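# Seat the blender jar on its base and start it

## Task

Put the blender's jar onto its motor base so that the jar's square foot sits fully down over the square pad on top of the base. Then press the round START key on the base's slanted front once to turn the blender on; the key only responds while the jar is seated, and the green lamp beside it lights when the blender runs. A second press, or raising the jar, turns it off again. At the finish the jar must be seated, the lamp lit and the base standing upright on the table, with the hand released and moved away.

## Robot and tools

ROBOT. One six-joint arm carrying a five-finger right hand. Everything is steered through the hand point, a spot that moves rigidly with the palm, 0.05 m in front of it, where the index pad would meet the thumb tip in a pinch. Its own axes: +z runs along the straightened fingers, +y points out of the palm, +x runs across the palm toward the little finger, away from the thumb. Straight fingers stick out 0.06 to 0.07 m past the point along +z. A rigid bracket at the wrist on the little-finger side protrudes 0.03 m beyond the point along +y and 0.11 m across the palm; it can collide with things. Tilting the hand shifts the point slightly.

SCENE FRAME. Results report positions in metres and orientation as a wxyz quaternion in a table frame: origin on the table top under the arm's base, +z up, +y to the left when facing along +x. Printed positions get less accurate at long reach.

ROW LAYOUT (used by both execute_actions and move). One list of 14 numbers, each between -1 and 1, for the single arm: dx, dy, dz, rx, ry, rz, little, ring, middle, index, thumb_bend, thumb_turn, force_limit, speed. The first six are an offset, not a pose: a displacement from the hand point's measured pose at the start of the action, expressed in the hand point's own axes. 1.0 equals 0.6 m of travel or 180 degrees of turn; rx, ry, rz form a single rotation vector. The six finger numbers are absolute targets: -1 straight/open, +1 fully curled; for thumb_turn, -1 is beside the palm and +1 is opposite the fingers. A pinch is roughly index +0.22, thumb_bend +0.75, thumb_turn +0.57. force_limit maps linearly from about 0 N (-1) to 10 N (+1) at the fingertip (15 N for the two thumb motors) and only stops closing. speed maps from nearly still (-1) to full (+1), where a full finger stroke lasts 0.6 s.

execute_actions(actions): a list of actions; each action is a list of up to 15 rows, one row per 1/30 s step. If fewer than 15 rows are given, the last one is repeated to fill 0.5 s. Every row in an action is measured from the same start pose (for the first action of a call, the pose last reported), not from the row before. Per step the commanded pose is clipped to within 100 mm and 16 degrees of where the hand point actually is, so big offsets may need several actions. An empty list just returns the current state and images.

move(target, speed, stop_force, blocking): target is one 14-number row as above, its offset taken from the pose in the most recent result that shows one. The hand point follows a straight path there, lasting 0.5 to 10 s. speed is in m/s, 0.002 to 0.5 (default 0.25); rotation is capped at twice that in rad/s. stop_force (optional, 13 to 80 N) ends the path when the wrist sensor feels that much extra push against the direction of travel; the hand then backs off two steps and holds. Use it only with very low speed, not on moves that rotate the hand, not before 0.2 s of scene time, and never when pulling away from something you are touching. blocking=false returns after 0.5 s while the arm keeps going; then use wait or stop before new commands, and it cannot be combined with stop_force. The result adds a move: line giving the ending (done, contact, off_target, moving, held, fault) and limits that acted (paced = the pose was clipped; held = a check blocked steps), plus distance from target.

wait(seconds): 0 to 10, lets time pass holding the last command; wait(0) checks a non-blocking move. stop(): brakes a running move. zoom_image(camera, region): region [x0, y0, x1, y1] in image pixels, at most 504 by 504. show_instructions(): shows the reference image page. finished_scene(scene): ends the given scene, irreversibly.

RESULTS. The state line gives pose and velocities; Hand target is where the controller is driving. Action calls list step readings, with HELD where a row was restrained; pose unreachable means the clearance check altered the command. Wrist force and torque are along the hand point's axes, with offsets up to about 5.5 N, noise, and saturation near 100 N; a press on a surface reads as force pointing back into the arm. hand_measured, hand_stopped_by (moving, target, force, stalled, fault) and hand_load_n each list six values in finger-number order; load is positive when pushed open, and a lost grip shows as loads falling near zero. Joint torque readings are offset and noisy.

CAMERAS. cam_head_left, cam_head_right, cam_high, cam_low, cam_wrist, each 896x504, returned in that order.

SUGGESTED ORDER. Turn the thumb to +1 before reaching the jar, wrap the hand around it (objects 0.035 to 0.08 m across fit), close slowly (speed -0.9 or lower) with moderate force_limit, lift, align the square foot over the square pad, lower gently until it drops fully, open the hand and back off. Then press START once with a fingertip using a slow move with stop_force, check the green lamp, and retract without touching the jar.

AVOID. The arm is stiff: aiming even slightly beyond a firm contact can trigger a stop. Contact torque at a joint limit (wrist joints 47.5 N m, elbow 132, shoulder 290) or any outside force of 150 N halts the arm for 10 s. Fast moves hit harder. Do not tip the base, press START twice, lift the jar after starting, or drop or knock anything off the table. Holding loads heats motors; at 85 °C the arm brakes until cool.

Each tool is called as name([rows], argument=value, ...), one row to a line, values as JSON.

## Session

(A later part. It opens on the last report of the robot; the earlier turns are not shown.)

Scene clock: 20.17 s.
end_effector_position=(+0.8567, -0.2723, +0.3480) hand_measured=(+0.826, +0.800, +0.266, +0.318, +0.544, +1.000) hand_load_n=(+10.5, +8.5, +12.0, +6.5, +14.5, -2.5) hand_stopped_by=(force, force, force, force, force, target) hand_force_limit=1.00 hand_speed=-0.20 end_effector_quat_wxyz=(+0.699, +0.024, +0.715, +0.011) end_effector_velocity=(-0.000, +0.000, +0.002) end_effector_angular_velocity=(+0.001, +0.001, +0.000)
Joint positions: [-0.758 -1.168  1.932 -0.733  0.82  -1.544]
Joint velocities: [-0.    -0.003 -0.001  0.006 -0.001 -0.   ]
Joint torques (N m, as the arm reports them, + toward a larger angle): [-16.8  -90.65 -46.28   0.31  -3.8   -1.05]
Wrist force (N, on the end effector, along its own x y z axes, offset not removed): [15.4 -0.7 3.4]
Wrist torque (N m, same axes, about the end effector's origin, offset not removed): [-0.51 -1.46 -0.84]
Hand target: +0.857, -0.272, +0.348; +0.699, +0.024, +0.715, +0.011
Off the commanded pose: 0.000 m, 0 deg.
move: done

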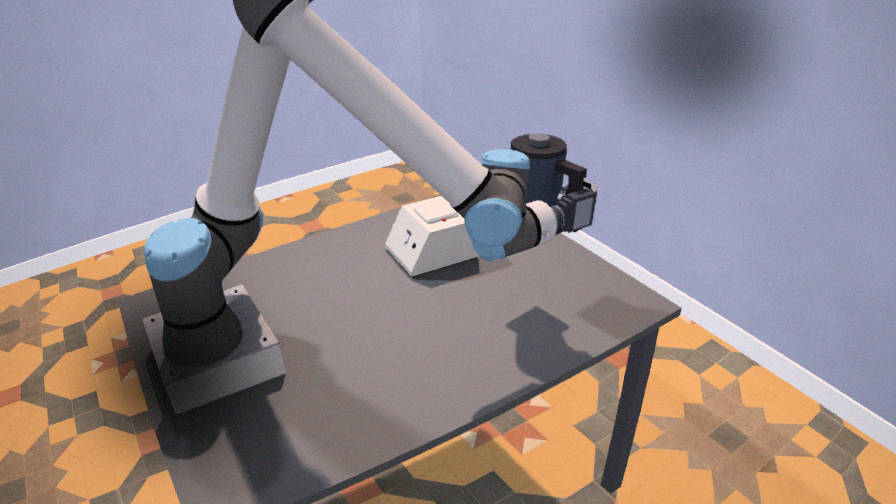

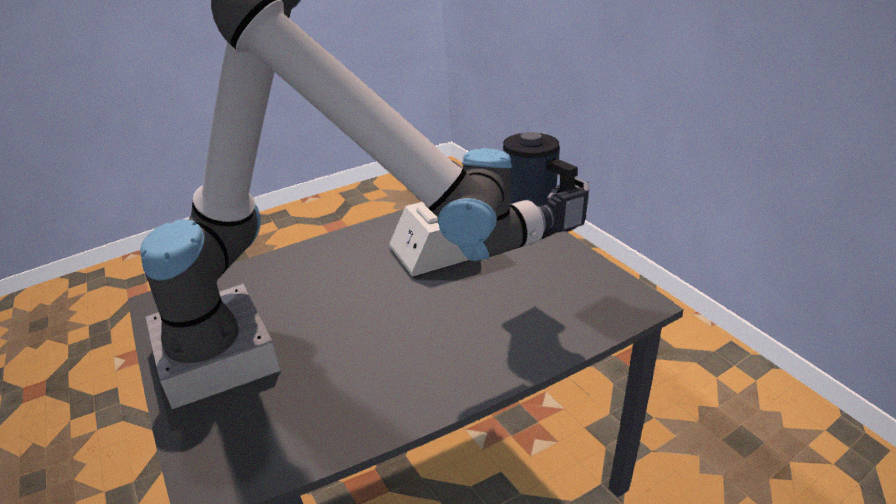

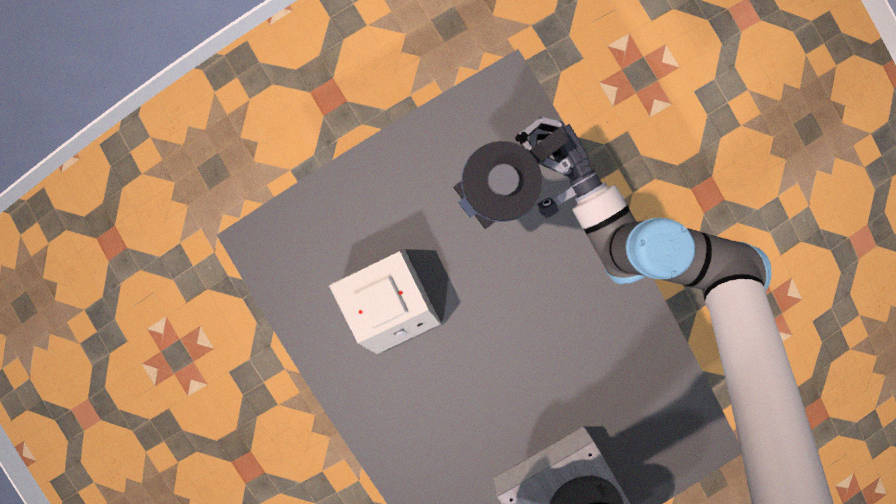

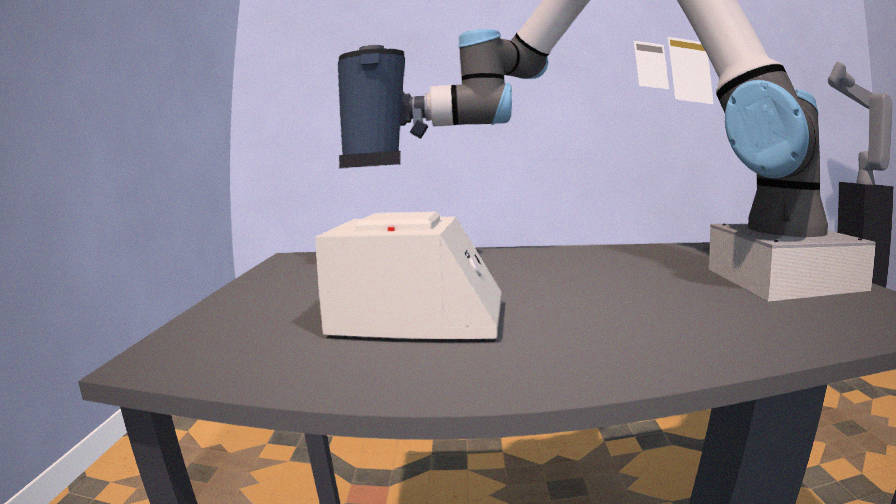

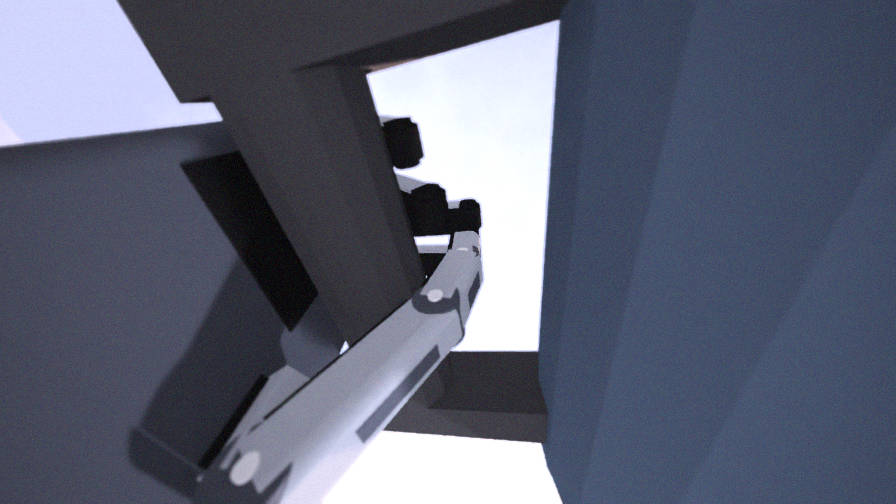

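move(target=[0,0.528,-0.172,0,0,0,1,1,1,1,1,1,1,-0.2], speed=0.15)

move(target=[0.1,0,0,0,0,0,1,1,1,1,1,1,1,-0.2], speed=0.06)

zoom_image(camera="cam_low", region=[300,120,500,250])

Scene clock: 24.63 s.
end_effector_position=(+0.7594, +0.0456, +0.3671) hand_measured=(+0.826, +0.800, +0.266, +0.318, +0.544, +1.000) hand_load_n=(+10.5, +8.5, +12.0, +6.5, +14.5, -2.5) hand_stopped_by=(force, force, force, force, force, target) hand_force_limit=1.00 hand_speed=-0.20 end_effector_quat_wxyz=(+0.699, +0.024, +0.715, +0.012) end_effector_velocity=(-0.000, +0.002, +0.001) end_effector_angular_velocity=(+0.000, -0.001, -0.001)
Joint positions: [-0.369 -1.447  2.276 -0.806  1.209 -1.53 ]
Joint velocities: [ 0.005 -0.001  0.     0.     0.006  0.   ]
Joint torques (N m, as the arm reports them, + toward a larger angle): [ 15.28 -66.93 -22.01  -0.92   2.52   3.75]
Wrist force (N, on the end effector, along its own x y z axes, offset not removed): [16.2 -1.0 3.3]
Wrist torque (N m, same axes, about the end effector's origin, offset not removed): [-0.56 -1.64 -0.71]
Hand target: +0.759, +0.046, +0.367; +0.699, +0.024, +0.715, +0.012
Off the commanded pose: 0.001 m, 0 deg.
move: done

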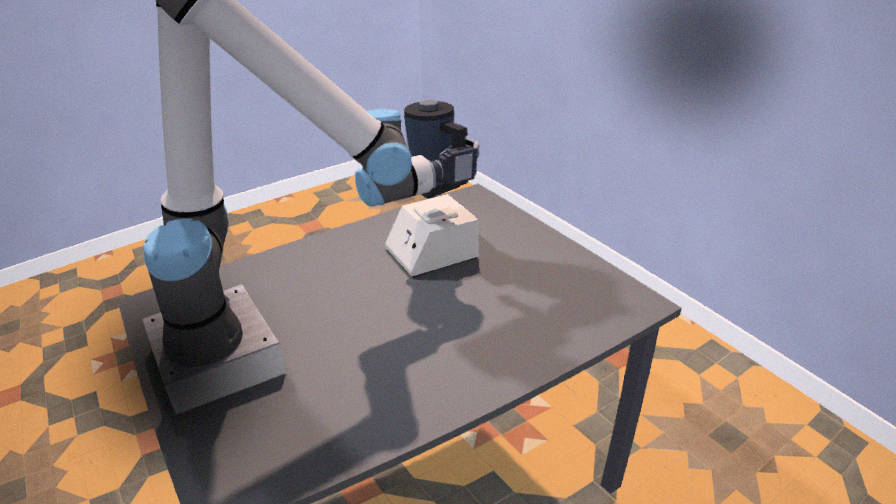

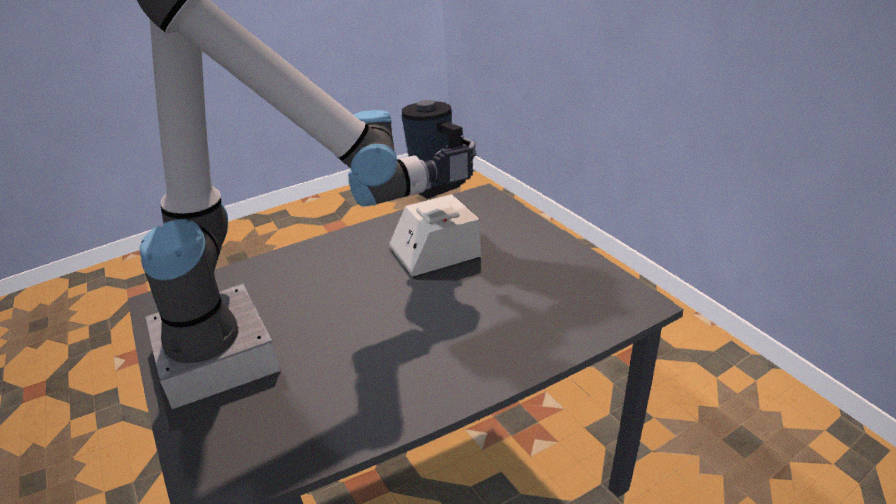

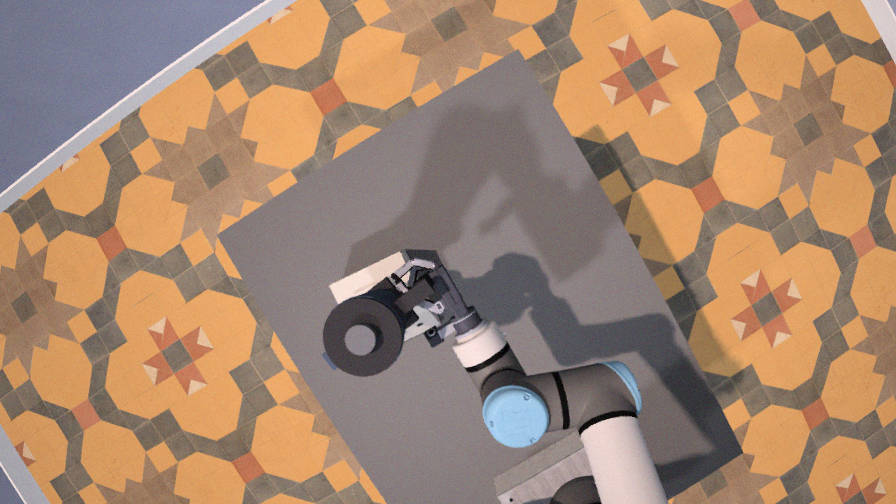

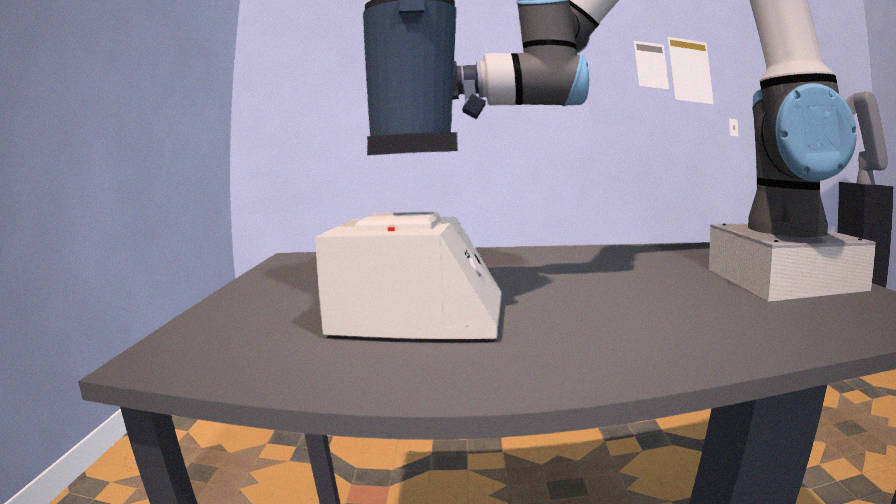

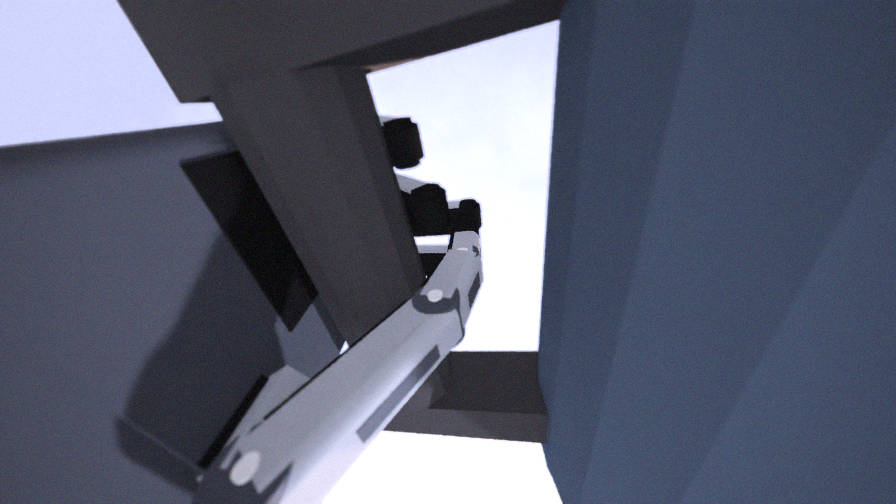

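Scene clock: 26.07 s.
end_effector_position=(+0.7581, +0.0487, +0.3074) hand_measured=(+0.826, +0.800, +0.266, +0.318, +0.544, +1.000) hand_load_n=(+10.5, +8.5, +12.0, +6.5, +14.5, -2.5) hand_stopped_by=(force, force, force, force, force, target) hand_force_limit=1.00 hand_speed=-0.20 end_effector_quat_wxyz=(+0.699, +0.024, +0.715, +0.012) end_effector_velocity=(+0.000, +0.000, -0.003) end_effector_angular_velocity=(+0.001, +0.001, +0.000)
Joint positions: [-0.364 -1.347  2.315 -0.944  1.214 -1.53 ]
Joint velocities: [ 0.001  0.006  0.001 -0.006  0.     0.001]
Joint torques (N m, as the arm reports them, + toward a larger angle): [ 19.35 -40.72 -16.12  -5.59   2.83   3.85]
Wrist force (N, on the end effector, along its own x y z axes, offset not removed): [14.7 -0.3 3.4]
Wrist torque (N m, same axes, about the end effector's origin, offset not removed): [-0.44 -1.28 -0.81]
Hand target: +0.758, +0.049, +0.307; +0.699, +0.024, +0.715, +0.012
Off the commanded pose: 0.000 m, 0 deg.
move: done

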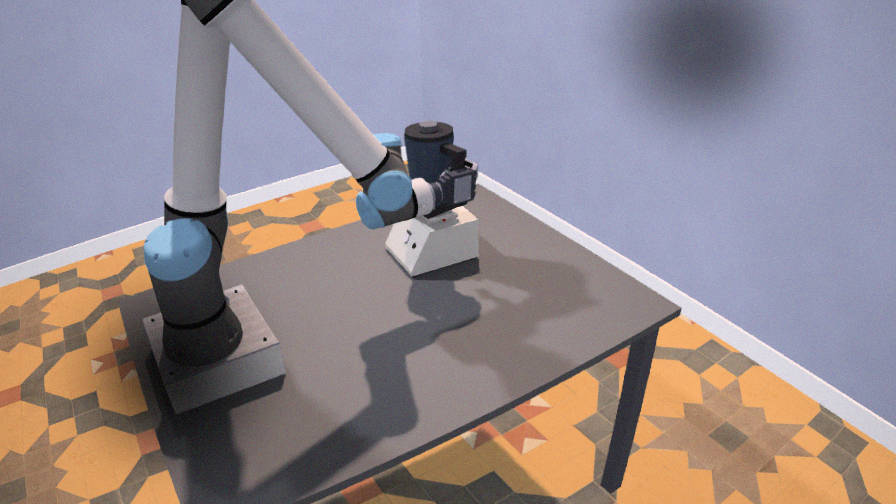

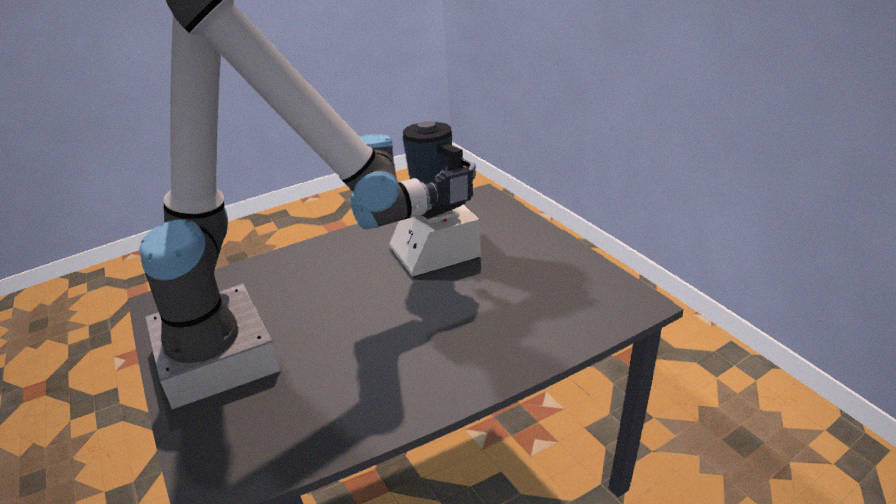

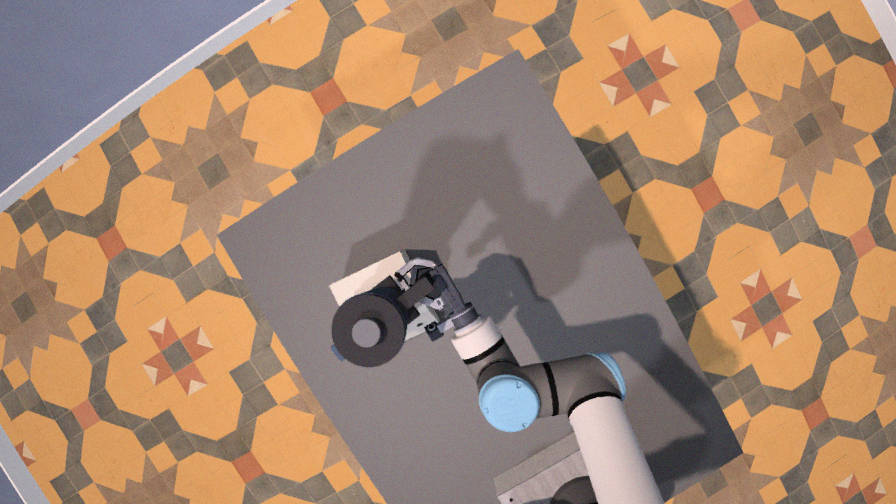

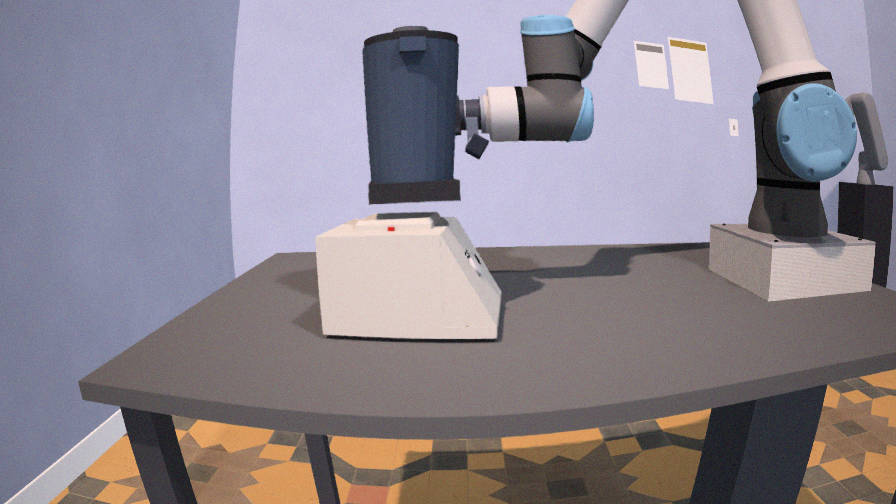

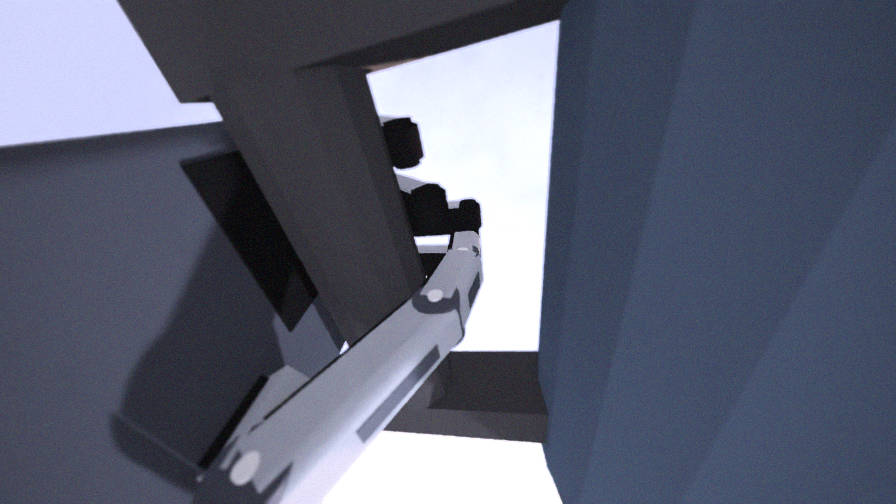

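Region (300, 120, 500, 250) of cam_low's 896x504 image, scaled by 2.520, with more detail than that image has; it fills the top 328 rows of this view, and the rest is white.

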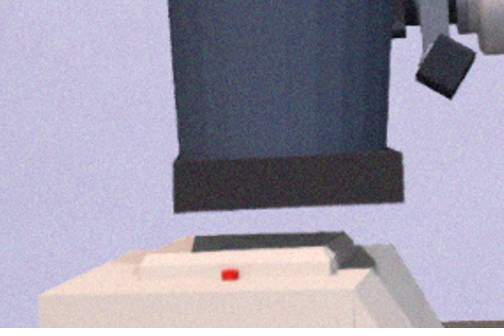

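move(target=[0.012,0.008,0.035,0,0,0,1,1,1,1,1,1,1,-0.2], speed=0.03)

zoom_image(camera="cam_low", region=[300,120,500,250])

zoom_image(camera="cam_head_right", region=[370,160,510,270])

Scene clock: 29.00 s.
end_effector_position=(+0.7787, +0.0535, +0.3000) hand_measured=(+0.826, +0.800, +0.266, +0.318, +0.544, +1.000) hand_load_n=(+10.5, +8.5, +12.0, +6.5, +14.5, -2.5) hand_stopped_by=(force, force, force, force, force, target) hand_force_limit=1.00 hand_speed=-0.20 end_effector_quat_wxyz=(+0.699, +0.024, +0.715, +0.012) end_effector_velocity=(+0.002, +0.001, -0.001) end_effector_angular_velocity=(+0.000, +0.000, -0.000)
Joint positions: [-0.339 -1.307  2.279 -0.948  1.239 -1.529]
Joint velocities: [ 0.003  0.004 -0.004 -0.     0.003  0.   ]
Joint torques (N m, as the arm reports them, + toward a larger angle): [ 17.75 -41.14 -40.62  -6.02   3.17   3.71]
Wrist force (N, on the end effector, along its own x y z axes, offset not removed): [14.2 -0.5 4.4]
Wrist torque (N m, same axes, about the end effector's origin, offset not removed): [-0.50 -1.39 -0.88]
Hand target: +0.779, +0.054, +0.300; +0.699, +0.024, +0.715, +0.012
Off the commanded pose: 0.000 m, 0 deg.
move: done

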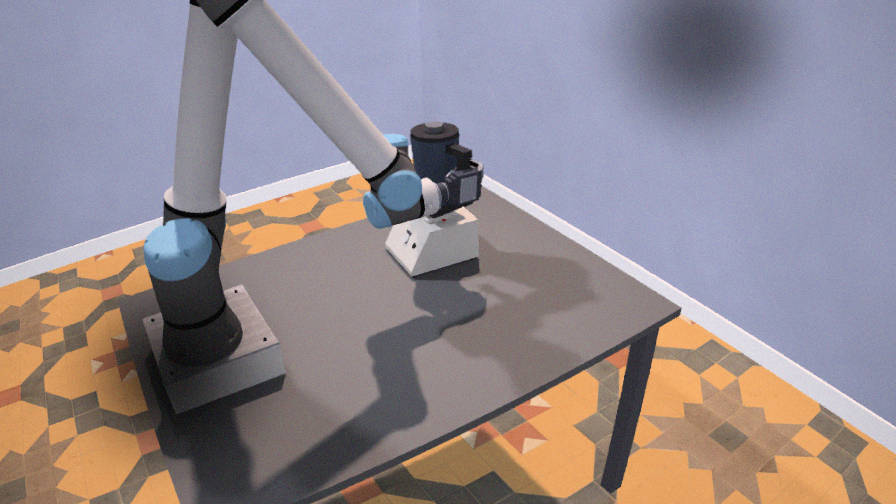

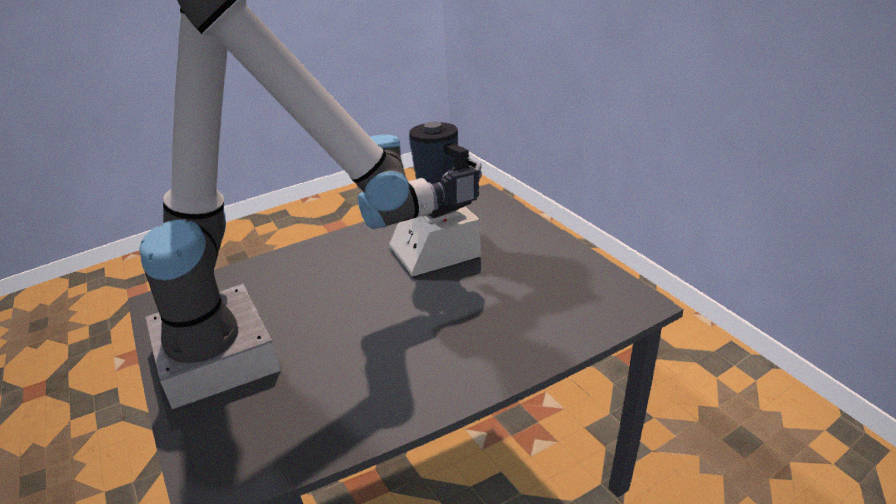

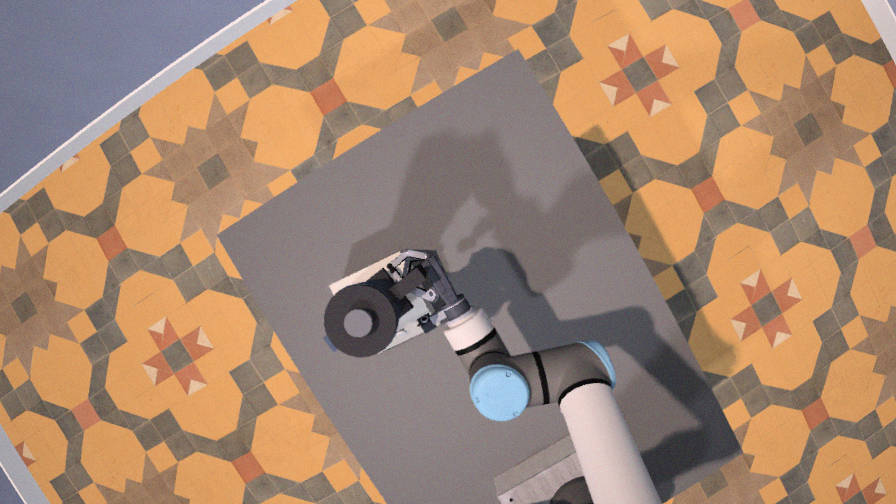

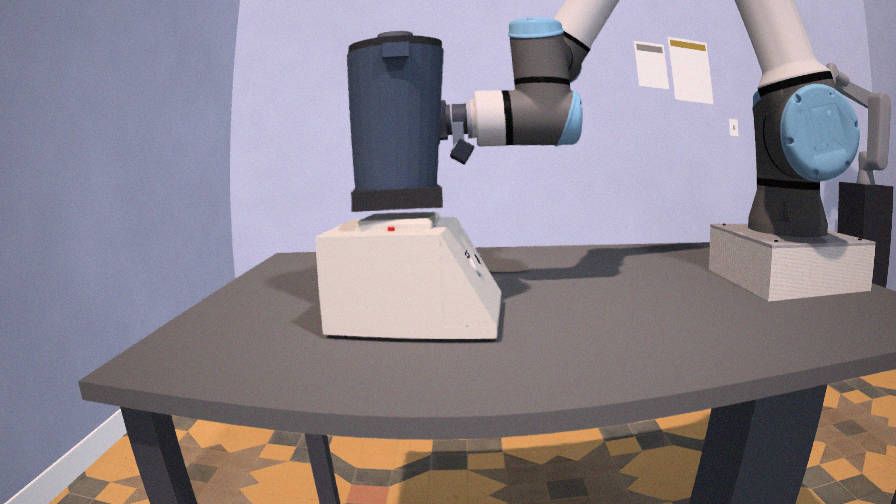

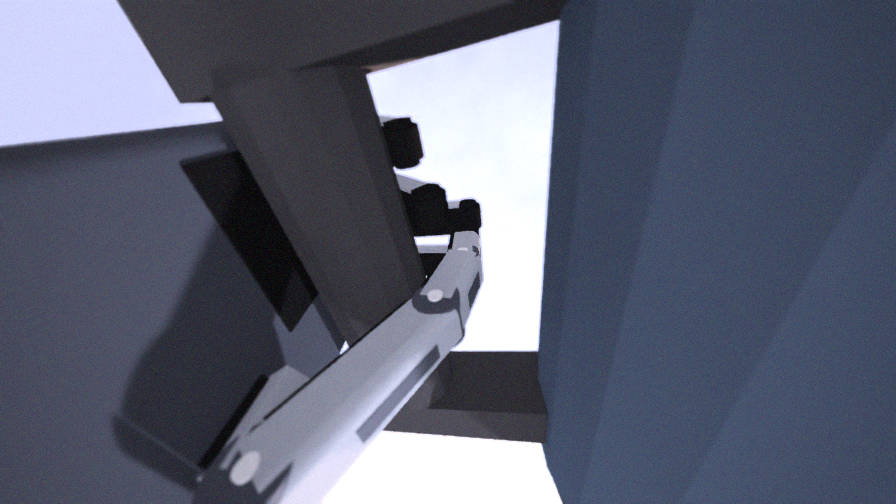

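Region (300, 120, 500, 250) of cam_low's 896x504 image, scaled by 2.520, with more detail than that image has; it fills the top 328 rows of this view, and the rest is white.

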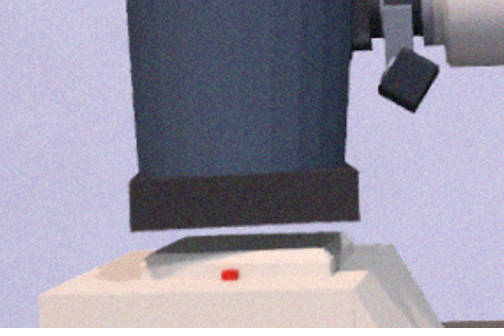

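Region (370, 160, 510, 270) of cam_head_right's 896x504 image, scaled by 3.600, with more detail than that image has; it fills the top 396 rows of this view, and the rest is white.

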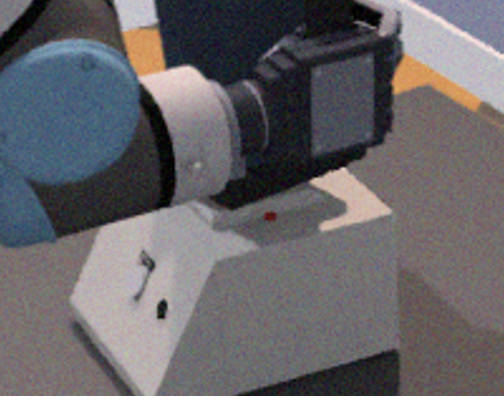

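move(target=[0.1,0,0,0,0,0,1,1,1,1,1,1,1,-0.2], speed=0.008, stop_force=25)

zoom_image(camera="cam_low", region=[300,120,500,250])

Scene clock: 33.00 s.
end_effector_position=(+0.7786, +0.0542, +0.2842) hand_measured=(+0.826, +0.800, +0.266, +0.318, +0.544, +1.000) hand_load_n=(+9.0, +6.0, +12.5, +7.0, +14.0, -2.0) hand_stopped_by=(force, force, force, force, force, target) hand_force_limit=1.00 hand_speed=-0.20 end_effector_quat_wxyz=(+0.699, +0.024, +0.715, +0.012) end_effector_velocity=(-0.000, -0.000, +0.003) end_effector_angular_velocity=(+0.001, +0.001, -0.001)
Joint positions: [-0.337 -1.278  2.286 -0.984  1.241 -1.529]
Joint velocities: [ 0.    -0.006 -0.001  0.008  0.002  0.   ]
Joint torques (N m, as the arm reports them, + toward a larger angle): [ 29.13 -51.96  -5.89   7.3   -5.45   1.77]
Wrist force (N, on the end effector, along its own x y z axes, offset not removed): [-18.4 -19.2 7.1]
Wrist torque (N m, same axes, about the end effector's origin, offset not removed): [-0.94 -0.11 -2.27]
Hand target: +0.779, +0.054, +0.285; +0.699, +0.024, +0.714, +0.012
Off the commanded pose: 0.044 m, 0 deg.
move: contact

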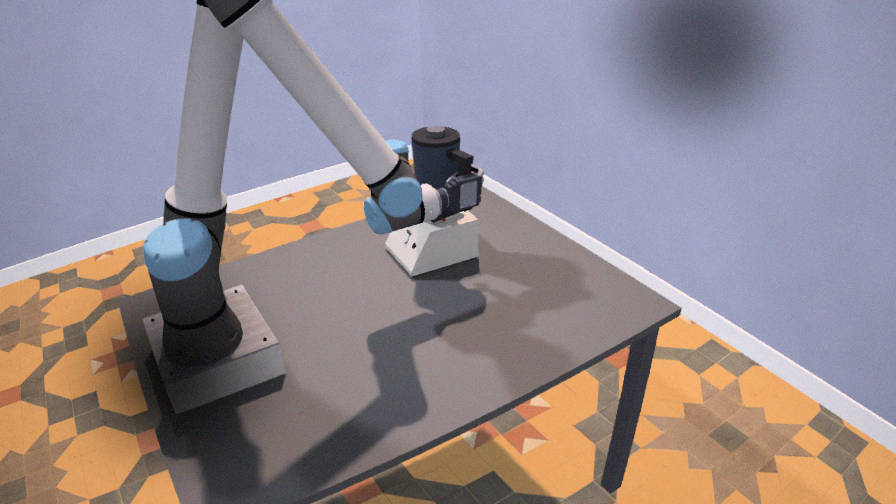

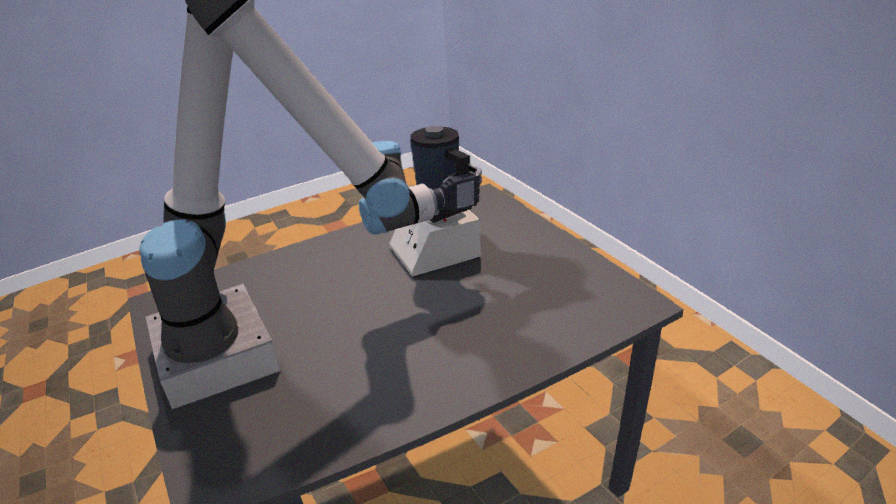

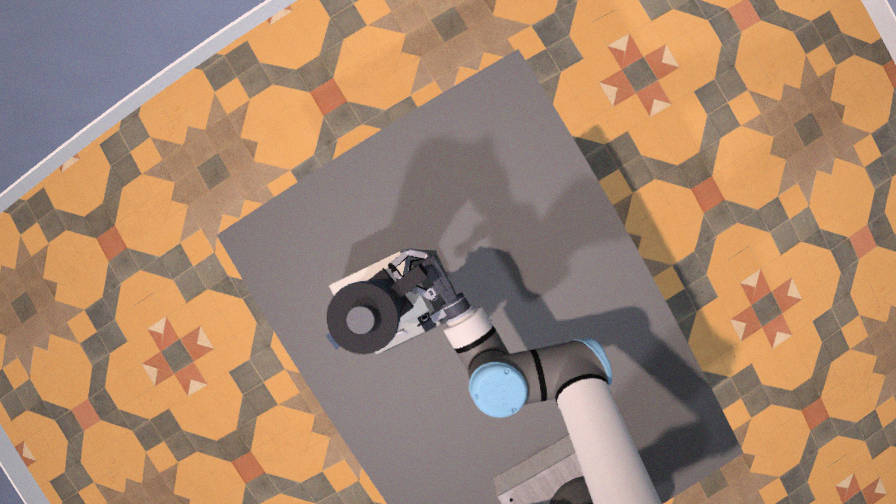

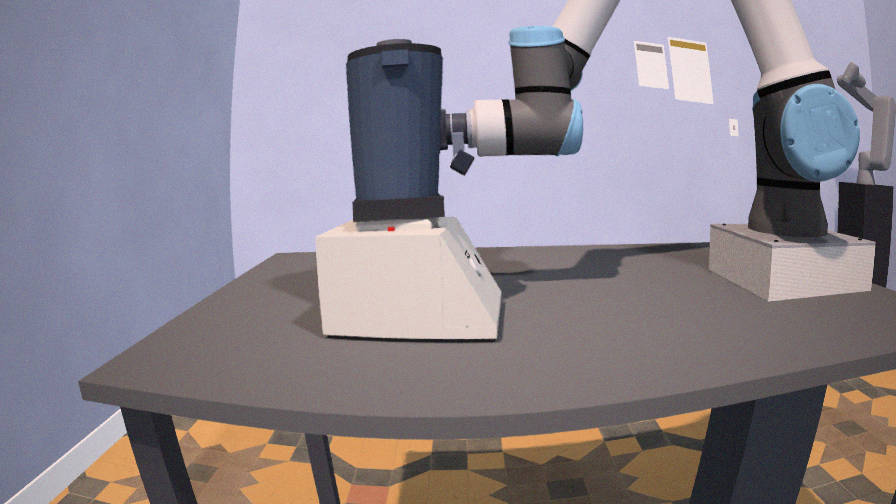

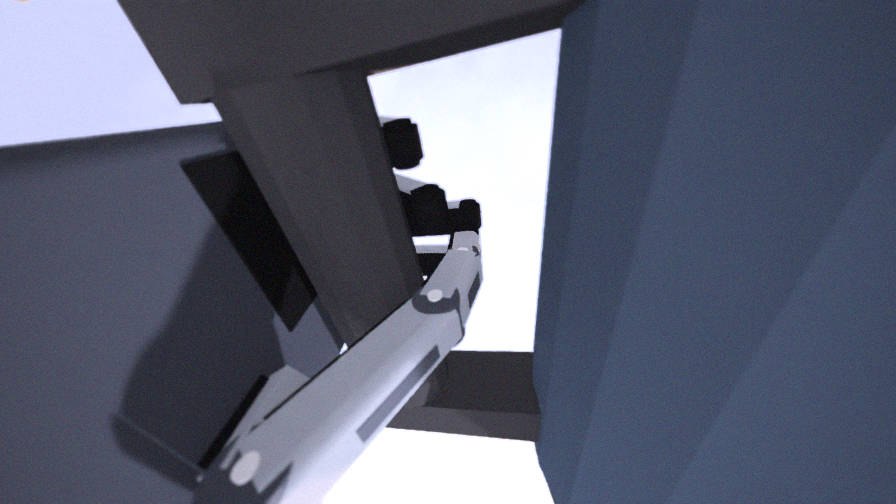

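Region (300, 120, 500, 250) of cam_low's 896x504 image, scaled by 2.520, with more detail than that image has; it fills the top 328 rows of this view, and the rest is white.

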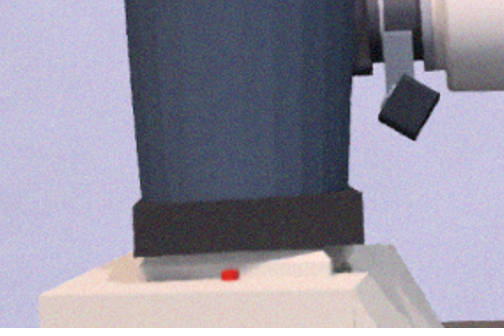

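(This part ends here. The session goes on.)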